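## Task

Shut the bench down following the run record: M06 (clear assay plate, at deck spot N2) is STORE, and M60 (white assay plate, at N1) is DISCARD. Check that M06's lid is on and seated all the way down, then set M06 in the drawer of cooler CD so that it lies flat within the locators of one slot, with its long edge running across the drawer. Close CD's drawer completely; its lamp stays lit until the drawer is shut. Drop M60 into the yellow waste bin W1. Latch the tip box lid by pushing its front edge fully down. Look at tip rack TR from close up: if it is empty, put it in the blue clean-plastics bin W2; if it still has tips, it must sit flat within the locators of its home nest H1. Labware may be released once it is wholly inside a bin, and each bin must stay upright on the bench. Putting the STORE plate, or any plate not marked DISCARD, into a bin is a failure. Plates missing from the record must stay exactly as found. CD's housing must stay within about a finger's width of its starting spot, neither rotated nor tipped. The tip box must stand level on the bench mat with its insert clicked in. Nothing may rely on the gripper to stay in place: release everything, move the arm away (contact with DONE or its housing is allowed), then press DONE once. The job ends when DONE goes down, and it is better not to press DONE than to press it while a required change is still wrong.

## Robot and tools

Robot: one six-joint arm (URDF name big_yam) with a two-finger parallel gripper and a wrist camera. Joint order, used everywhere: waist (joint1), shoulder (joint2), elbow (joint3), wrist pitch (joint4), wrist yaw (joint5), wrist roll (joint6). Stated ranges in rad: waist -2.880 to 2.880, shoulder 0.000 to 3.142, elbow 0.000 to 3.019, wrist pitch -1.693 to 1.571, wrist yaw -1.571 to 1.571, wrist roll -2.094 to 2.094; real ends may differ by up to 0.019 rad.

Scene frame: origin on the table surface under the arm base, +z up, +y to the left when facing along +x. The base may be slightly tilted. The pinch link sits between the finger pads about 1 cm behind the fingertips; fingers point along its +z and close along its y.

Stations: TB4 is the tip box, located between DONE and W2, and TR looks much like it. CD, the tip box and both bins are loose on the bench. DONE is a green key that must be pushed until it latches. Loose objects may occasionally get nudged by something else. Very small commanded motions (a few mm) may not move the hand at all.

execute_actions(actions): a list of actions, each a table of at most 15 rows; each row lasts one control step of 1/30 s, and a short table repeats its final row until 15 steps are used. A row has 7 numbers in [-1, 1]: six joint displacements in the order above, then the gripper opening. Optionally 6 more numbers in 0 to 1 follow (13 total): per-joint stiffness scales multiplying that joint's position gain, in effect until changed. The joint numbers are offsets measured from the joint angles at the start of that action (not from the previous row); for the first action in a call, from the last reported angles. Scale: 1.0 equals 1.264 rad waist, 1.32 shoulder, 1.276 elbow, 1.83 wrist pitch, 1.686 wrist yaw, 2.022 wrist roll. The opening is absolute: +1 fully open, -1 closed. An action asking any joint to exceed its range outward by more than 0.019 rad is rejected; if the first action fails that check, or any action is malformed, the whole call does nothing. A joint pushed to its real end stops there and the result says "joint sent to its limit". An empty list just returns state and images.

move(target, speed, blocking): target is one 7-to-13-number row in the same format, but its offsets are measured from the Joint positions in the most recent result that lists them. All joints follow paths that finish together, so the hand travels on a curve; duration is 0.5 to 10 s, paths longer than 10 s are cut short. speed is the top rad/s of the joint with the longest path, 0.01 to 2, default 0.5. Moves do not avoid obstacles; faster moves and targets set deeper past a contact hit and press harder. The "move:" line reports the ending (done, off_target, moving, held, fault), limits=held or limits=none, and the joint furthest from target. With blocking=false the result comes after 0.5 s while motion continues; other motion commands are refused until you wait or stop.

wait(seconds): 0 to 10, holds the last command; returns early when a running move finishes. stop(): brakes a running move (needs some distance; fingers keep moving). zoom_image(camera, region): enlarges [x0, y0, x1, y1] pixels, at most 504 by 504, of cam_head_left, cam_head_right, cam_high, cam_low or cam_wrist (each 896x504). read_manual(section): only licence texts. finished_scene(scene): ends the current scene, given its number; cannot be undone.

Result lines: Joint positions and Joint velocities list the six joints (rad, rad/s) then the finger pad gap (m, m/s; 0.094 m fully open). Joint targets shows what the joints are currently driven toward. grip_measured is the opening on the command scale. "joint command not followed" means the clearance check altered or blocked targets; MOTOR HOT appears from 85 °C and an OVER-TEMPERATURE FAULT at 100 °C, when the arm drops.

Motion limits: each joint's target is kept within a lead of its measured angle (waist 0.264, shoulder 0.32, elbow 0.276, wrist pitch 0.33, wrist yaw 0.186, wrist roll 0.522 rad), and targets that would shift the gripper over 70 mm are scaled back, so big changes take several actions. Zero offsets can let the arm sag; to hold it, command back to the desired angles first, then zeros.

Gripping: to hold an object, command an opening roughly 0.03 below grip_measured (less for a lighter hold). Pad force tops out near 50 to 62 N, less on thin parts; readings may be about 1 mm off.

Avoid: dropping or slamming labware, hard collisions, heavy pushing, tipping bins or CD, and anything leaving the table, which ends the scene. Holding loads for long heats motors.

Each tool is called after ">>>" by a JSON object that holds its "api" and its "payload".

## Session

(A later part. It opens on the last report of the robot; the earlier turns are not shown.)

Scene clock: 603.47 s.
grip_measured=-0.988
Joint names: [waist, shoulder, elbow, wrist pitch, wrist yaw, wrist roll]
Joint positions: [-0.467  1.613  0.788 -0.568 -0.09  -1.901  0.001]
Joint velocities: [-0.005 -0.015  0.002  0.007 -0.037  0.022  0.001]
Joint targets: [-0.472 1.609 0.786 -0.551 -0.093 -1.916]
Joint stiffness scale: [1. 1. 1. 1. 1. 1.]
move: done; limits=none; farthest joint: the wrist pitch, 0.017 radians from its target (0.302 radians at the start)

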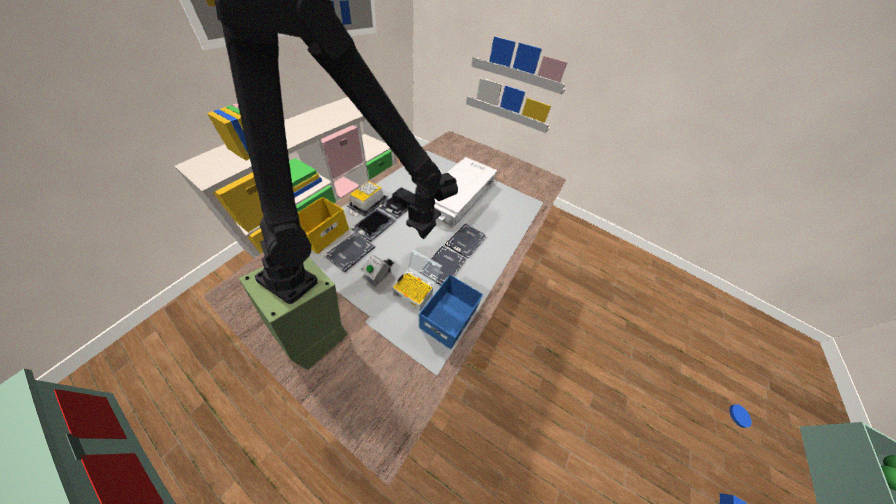

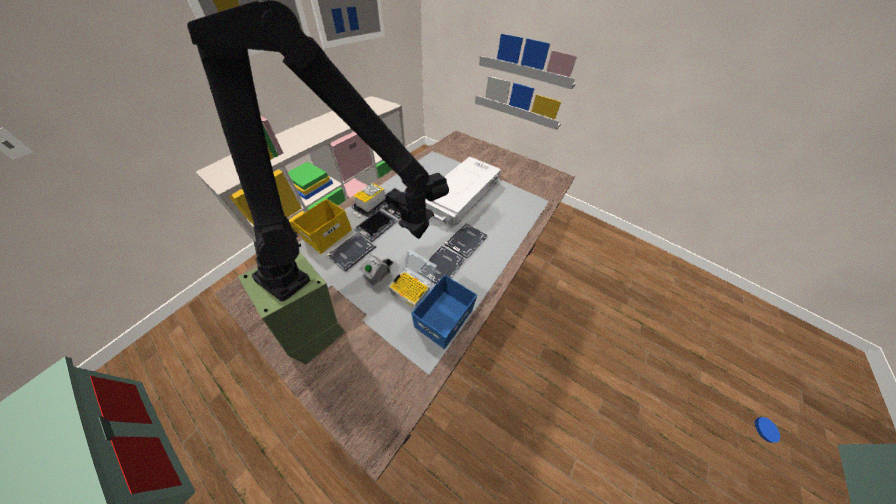

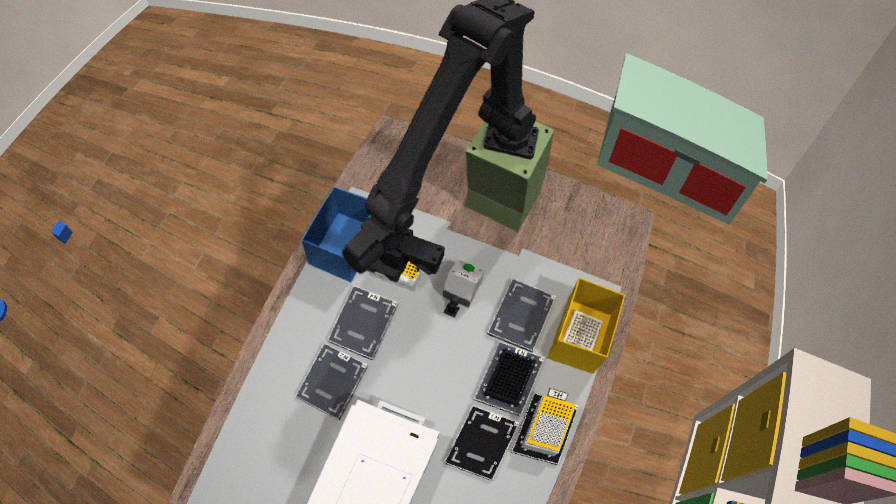

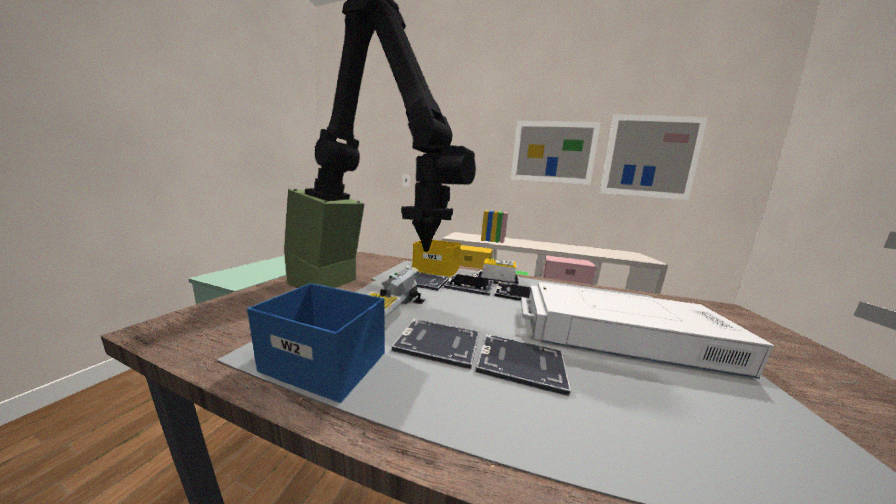

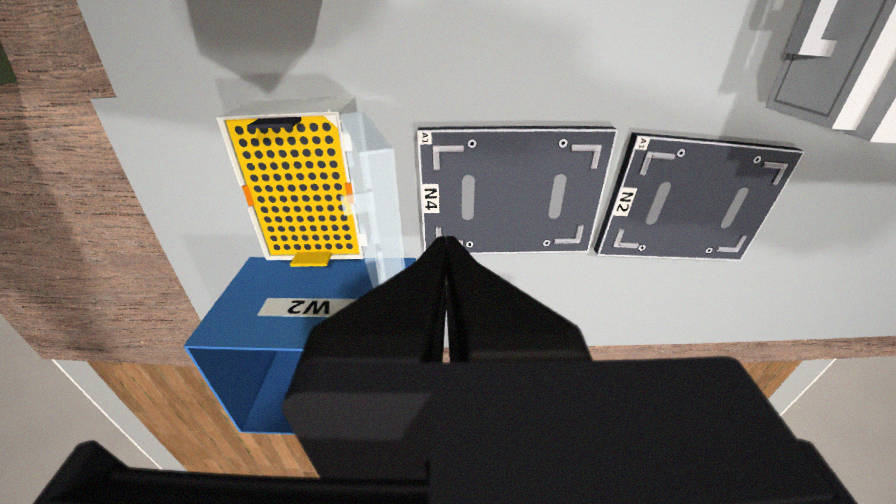

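>>> {"api": "move", "payload": {"target": [-0.225,-0.066,-0.197,0.078,-0.022,-0.08,-1], "speed": 0.4}}

>>> {"api": "move", "payload": {"target": [0.035,0.275,0.035,0.185,0,0,-1], "speed": 0.3}}

Scene clock: 629.17 s.
grip_measured=-0.988
Joint names: [waist, shoulder, elbow, wrist pitch, wrist yaw, wrist roll]
Joint positions: [-0.749  1.535  0.539 -0.442 -0.125 -2.047  0.001]
Joint velocities: [ 0.005 -0.015 -0.022  0.007 -0.066  0.051  0.   ]
Joint targets: [-0.751 1.526 0.537 -0.426 -0.128 -2.063]
Joint stiffness scale: [1. 1. 1. 1. 1. 1.]
move: done; limits=none; farthest joint: the wrist pitch, 0.017 radians from its target (0.143 radians at the start)

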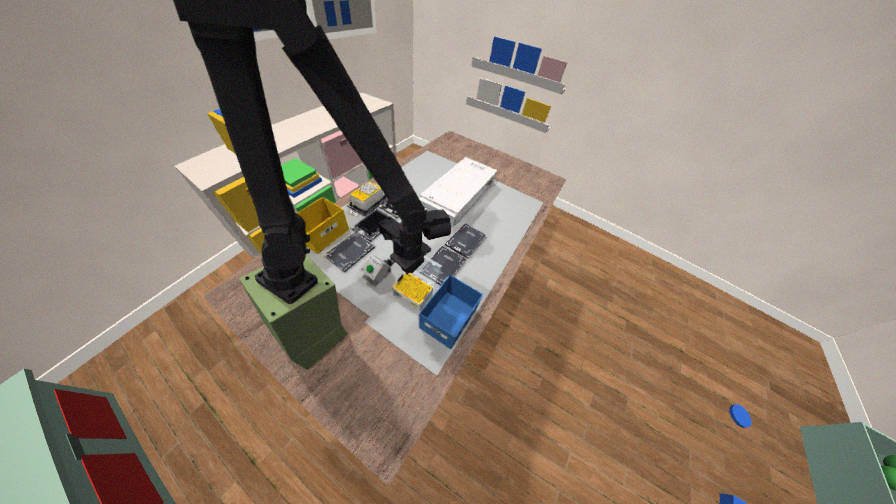

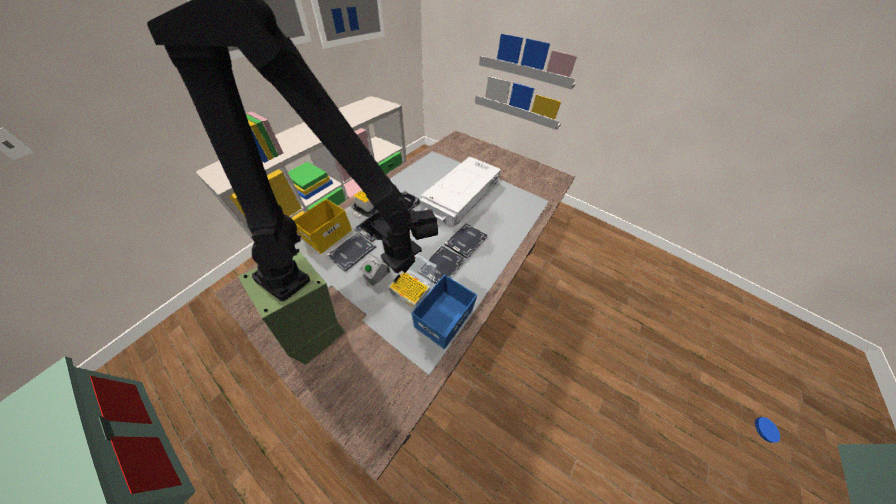

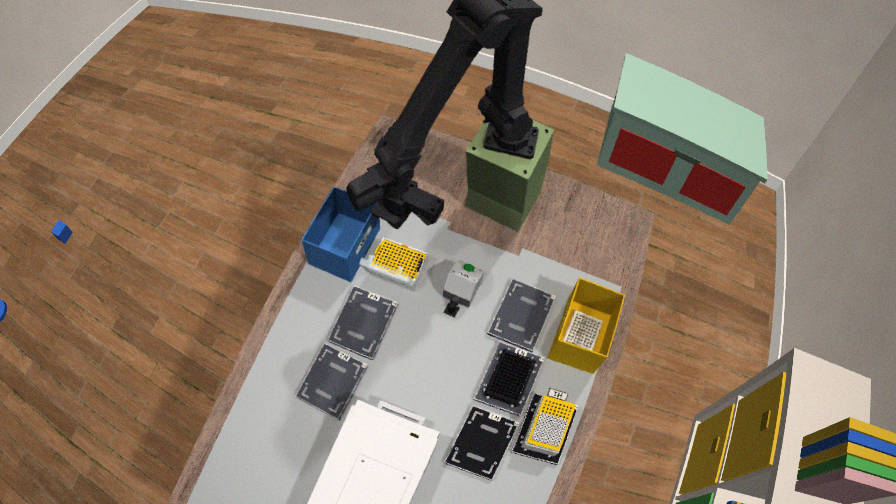

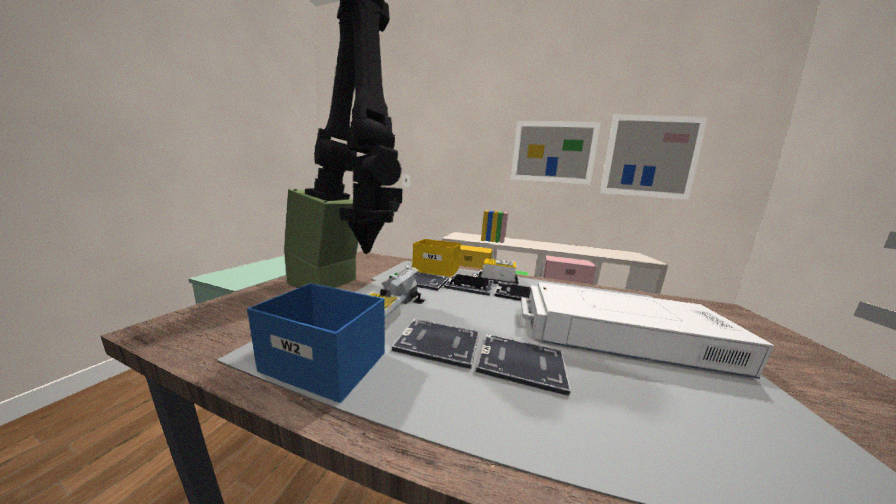

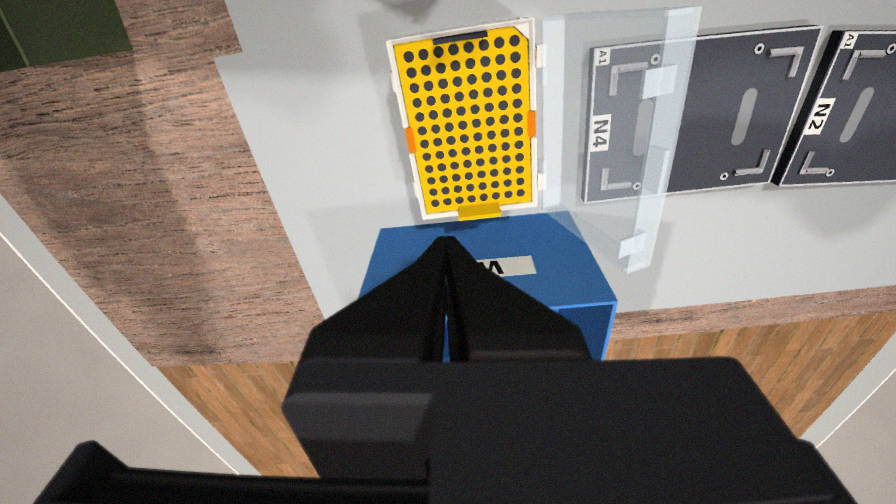

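Scene clock: 630.87 s.
grip_measured=-0.988
Joint names: [waist, shoulder, elbow, wrist pitch, wrist yaw, wrist roll]
Joint positions: [-0.717  1.884  0.574 -0.12  -0.125 -2.047  0.001]
Joint velocities: [-0.024  0.005  0.007  0.002 -0.051  0.007  0.   ]
Joint targets: [-0.705 1.898 0.584 -0.103 -0.125 -2.047]
Joint stiffness scale: [1. 1. 1. 1. 1. 1.]
move: done; limits=none; farthest joint: the wrist pitch, 0.016 radians from its target (0.339 radians at the start)

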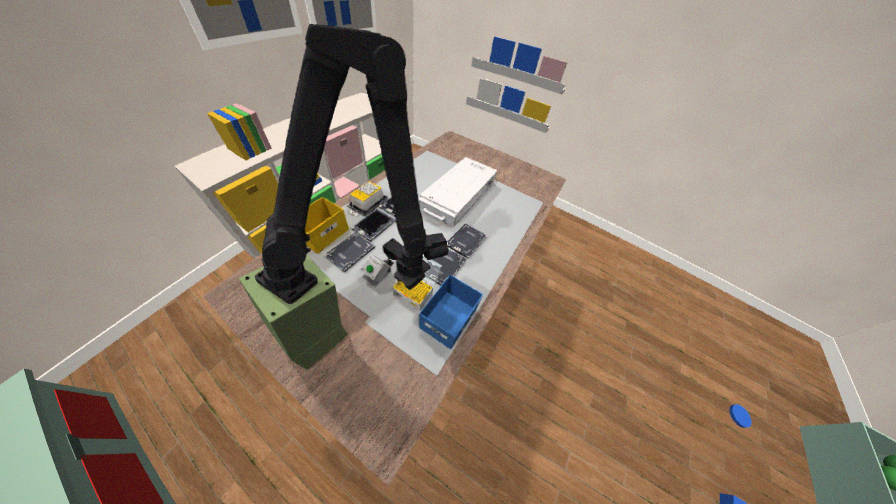

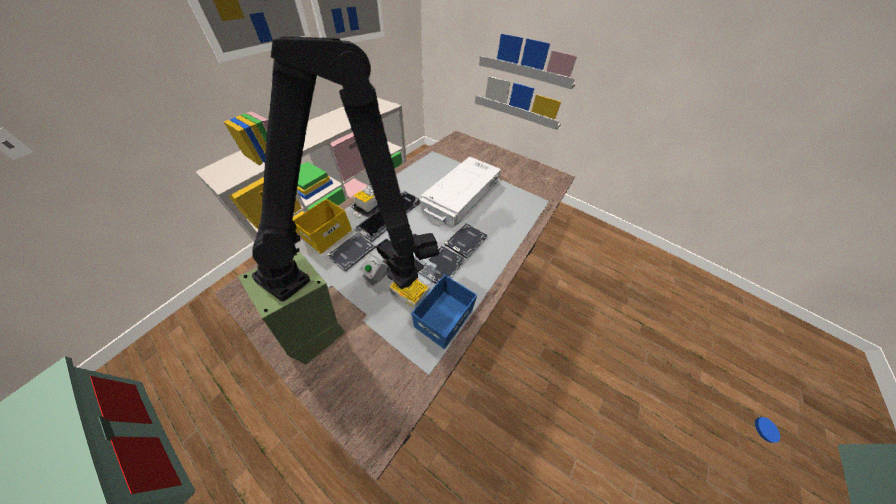

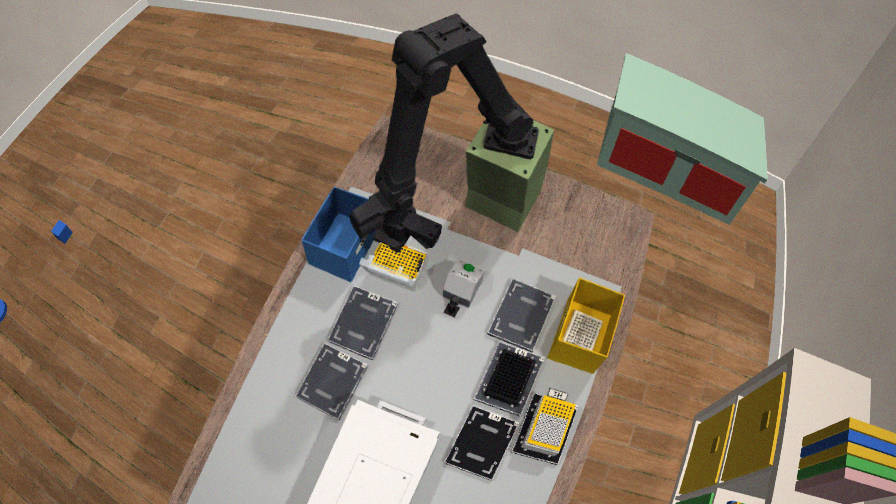

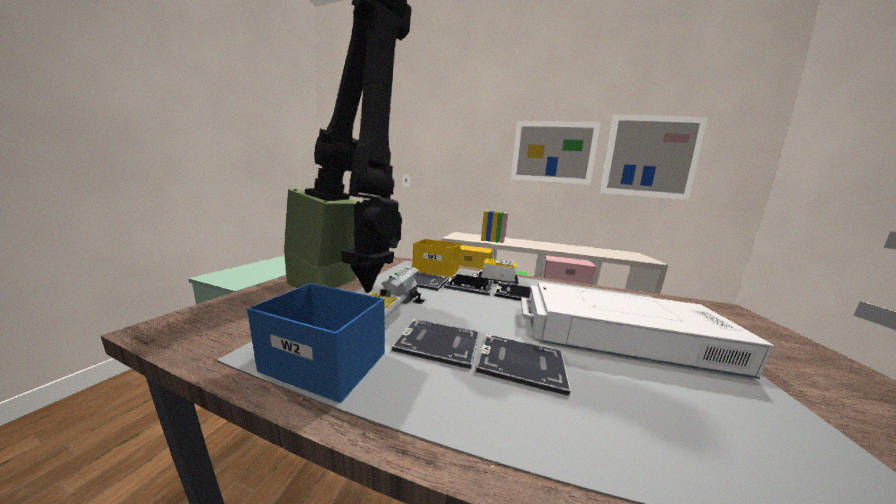

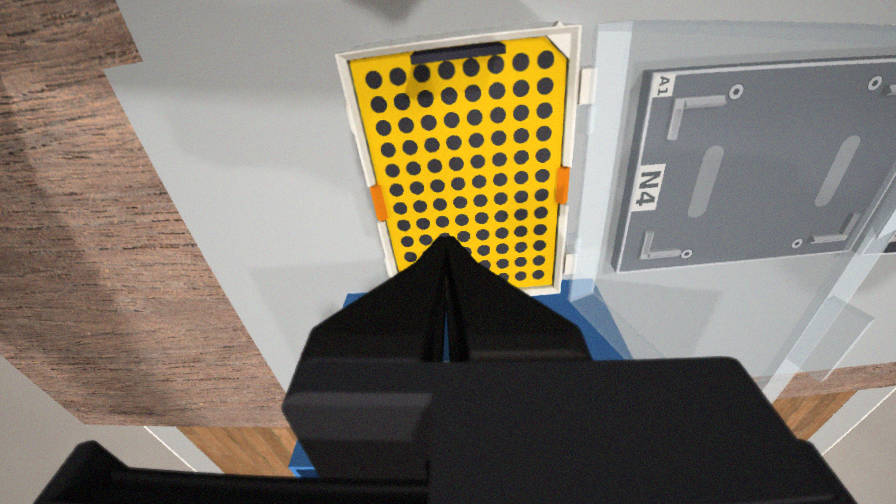

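>>> {"api": "move", "payload": {"target": [0.008,0.095,0.008,0.07,0,0,-1], "speed": 0.06}}

Scene clock: 636.10 s.
grip_measured=-0.988
Joint names: [waist, shoulder, elbow, wrist pitch, wrist yaw, wrist roll]
Joint positions: [-0.717  1.989  0.578 -0.008 -0.125 -2.047  0.001]
Joint velocities: [-0.005 -0.024  0.017 -0.012 -0.037 -0.007 -0.   ]
Joint targets: [-0.707 2.010 0.584 0.008 -0.125 -2.047]
Joint stiffness scale: [1. 1. 1. 1. 1. 1.]
move: done; limits=none; farthest joint: the shoulder, 0.020 radians from its target (0.125 radians at the start)

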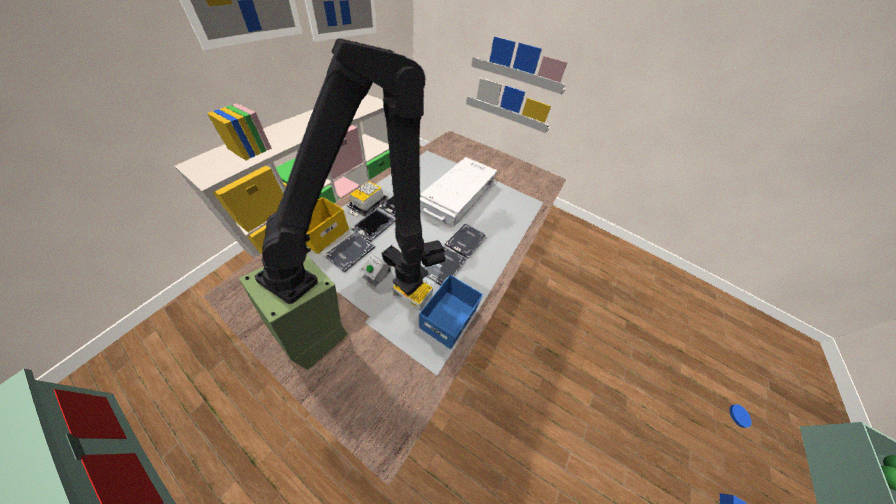

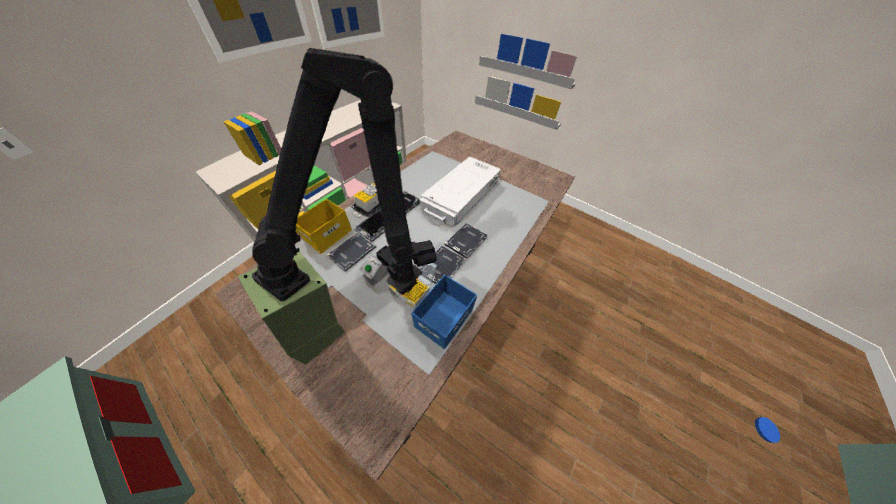

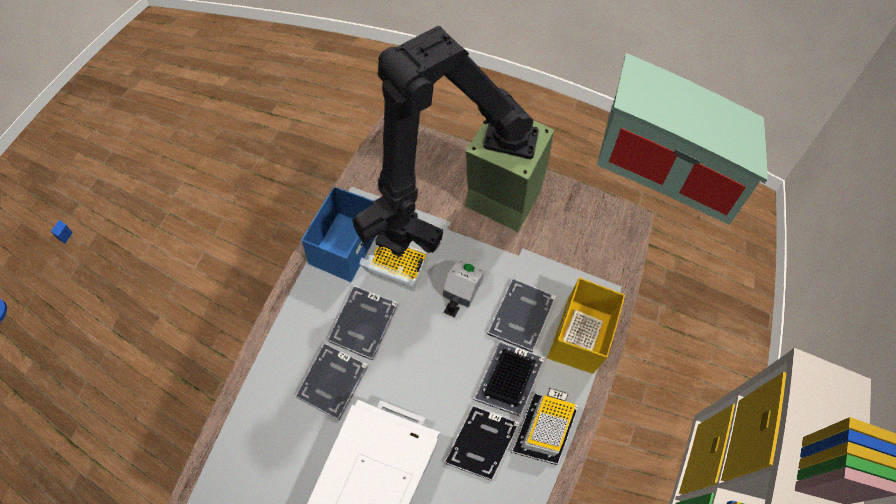

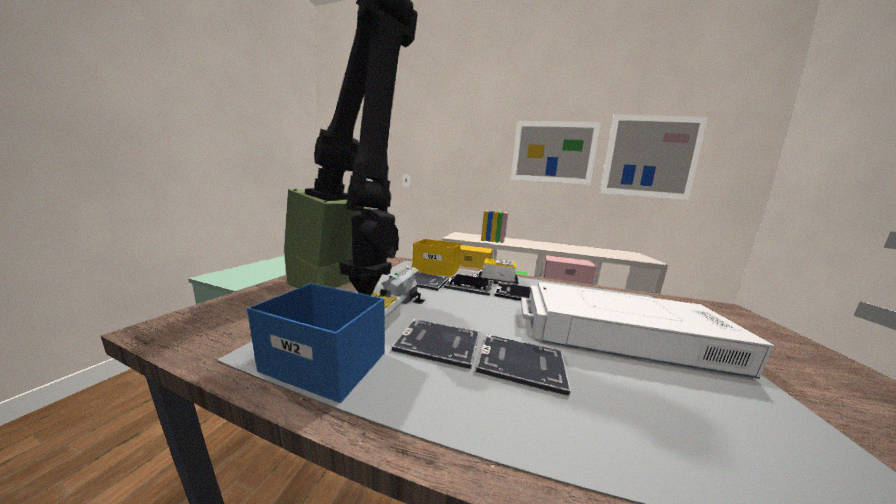

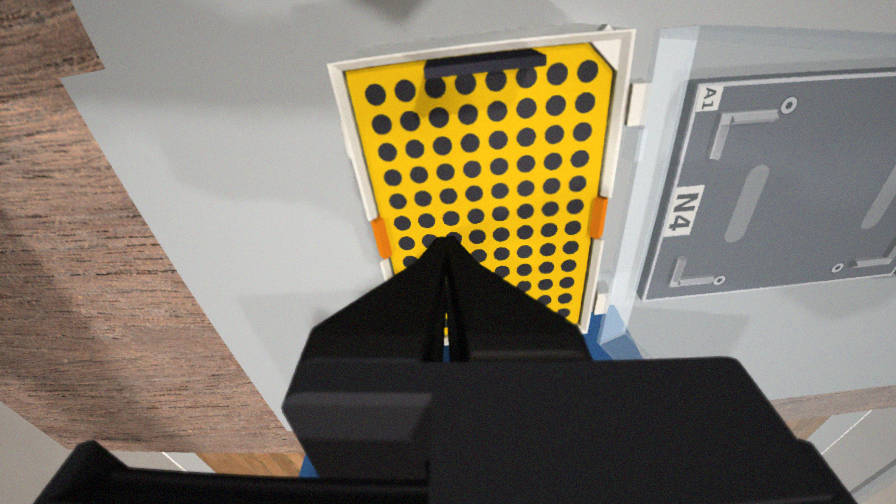

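>>> {"api": "move", "payload": {"target": [0.008,0.05,0.025,0.025,0,0,-1], "speed": 0.04}}

Scene clock: 640.10 s.
grip_measured=-0.988
Joint names: [waist, shoulder, elbow, wrist pitch, wrist yaw, wrist roll]
Joint positions: [-0.717  2.009  0.591  0.005 -0.125 -2.047  0.001]
Joint velocities: [-0.005 -0.015  0.002  0.007  0.037 -0.081 -0.   ]
Joint targets: [-0.707 2.055 0.610 0.037 -0.125 -2.047]
Joint stiffness scale: [1. 1. 1. 1. 1. 1.]
move: off_target; limits=none; farthest joint: the shoulder, 0.046 radians from its target (0.066 radians at the start)

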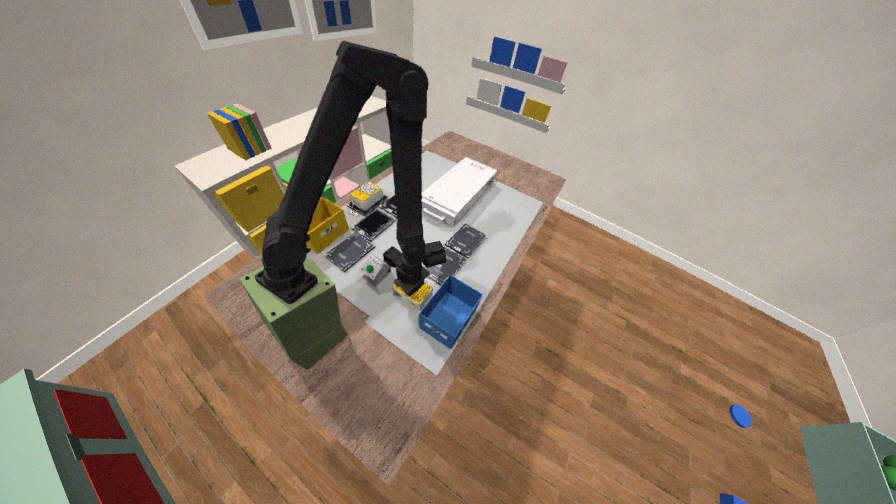

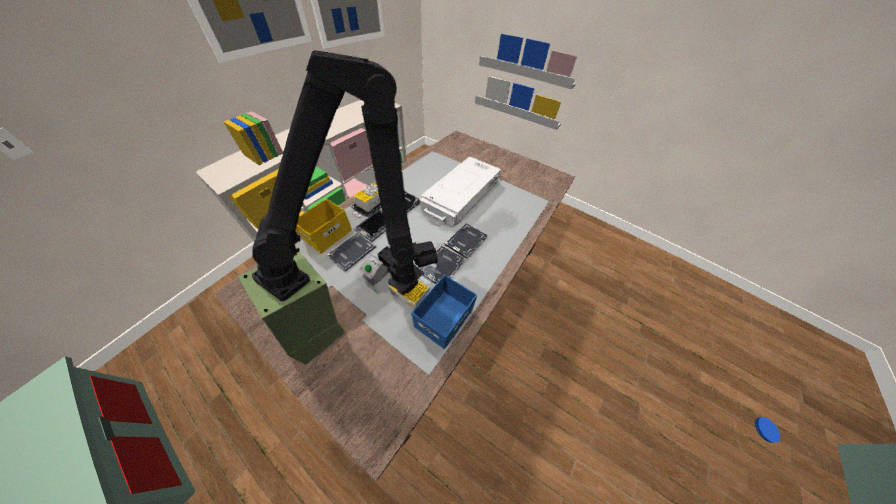

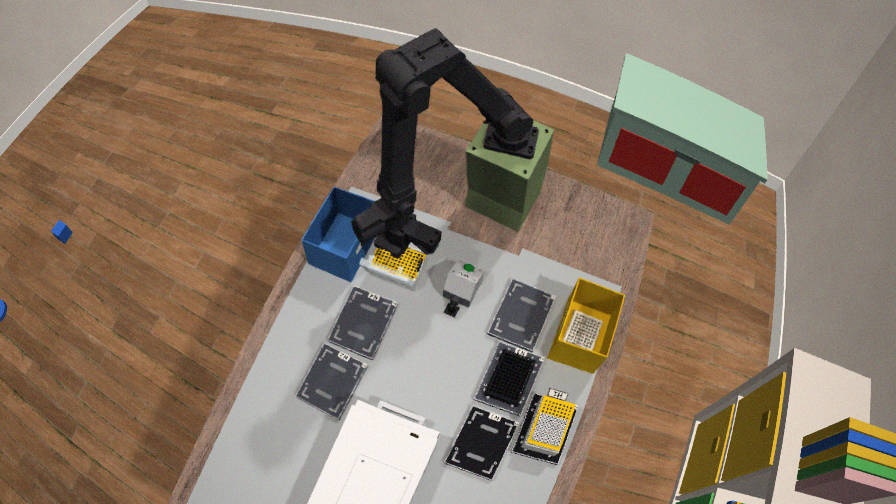

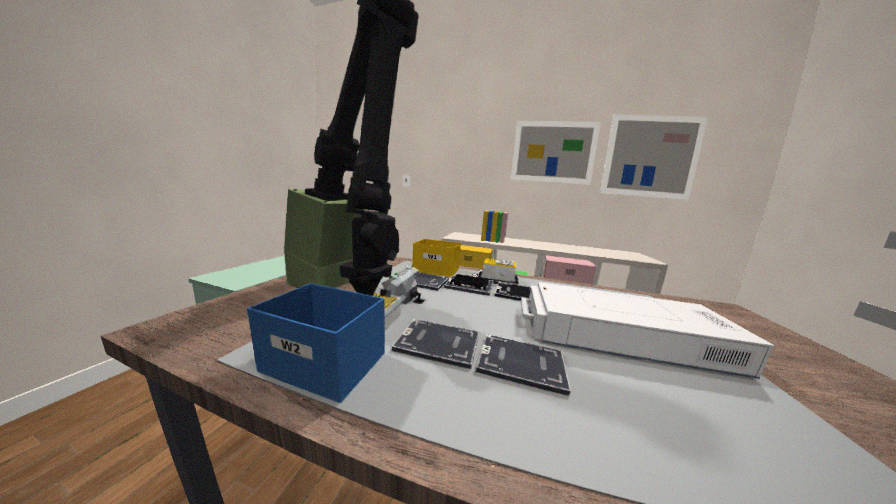

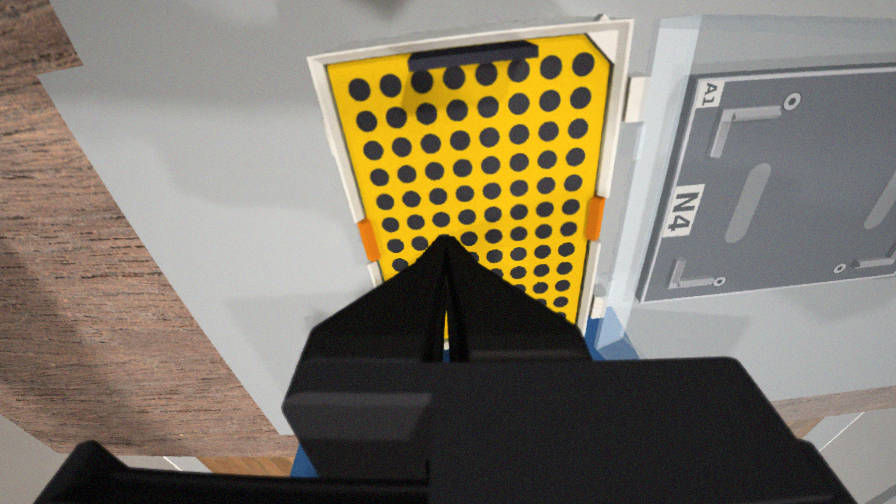

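>>> {"api": "move", "payload": {"target": [0.008,0.058,0.015,0.018,0,0,-1], "speed": 0.05}}

Scene clock: 648.17 s.
grip_measured=-0.988
Joint names: [waist, shoulder, elbow, wrist pitch, wrist yaw, wrist roll]
Joint positions: [-0.717  2.011  0.591  0.008 -0.125 -2.047  0.001]
Joint velocities: [ 0.005 -0.005  0.012 -0.022  0.007 -0.007  0.   ]
Joint targets: [-0.707 2.085 0.611 0.038 -0.125 -2.047]
Joint stiffness scale: [1. 1. 1. 1. 1. 1.]
move: off_target; limits=none; farthest joint: the shoulder, 0.075 radians from its target (0.077 radians at the start)

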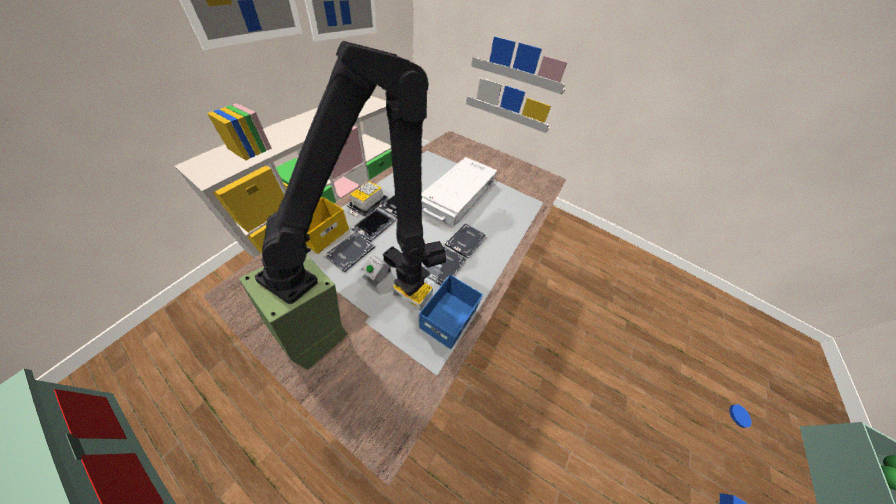

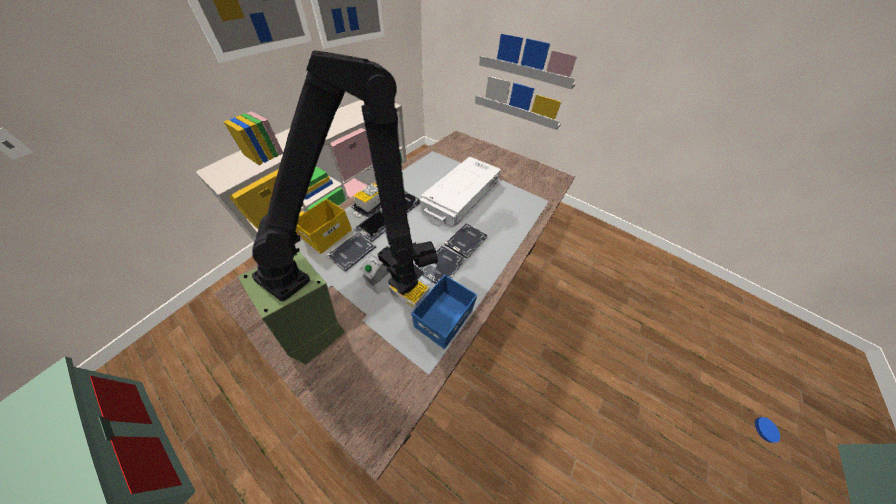

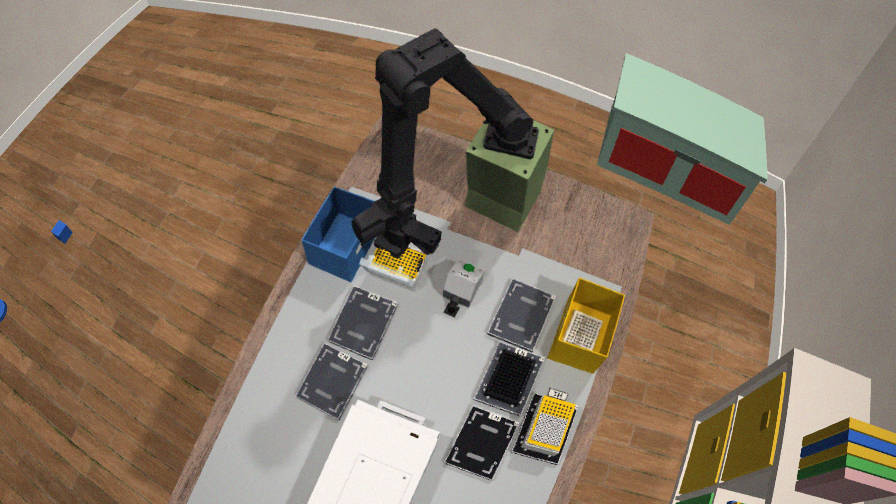

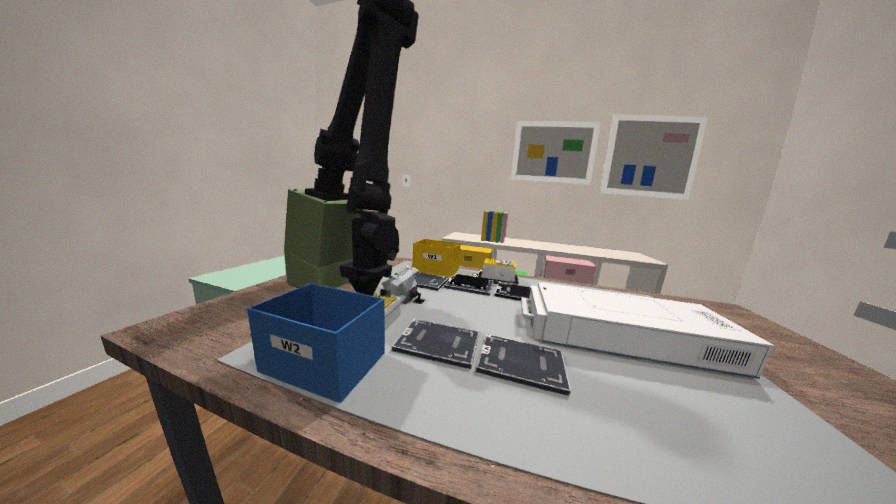

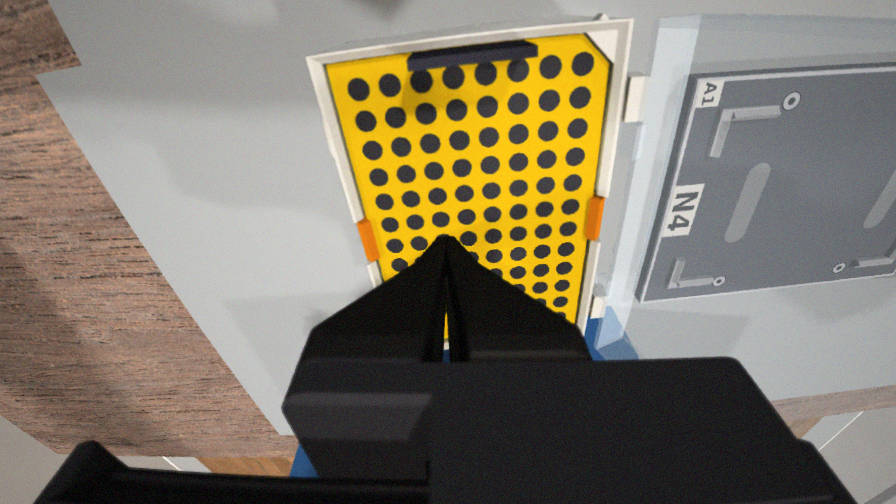

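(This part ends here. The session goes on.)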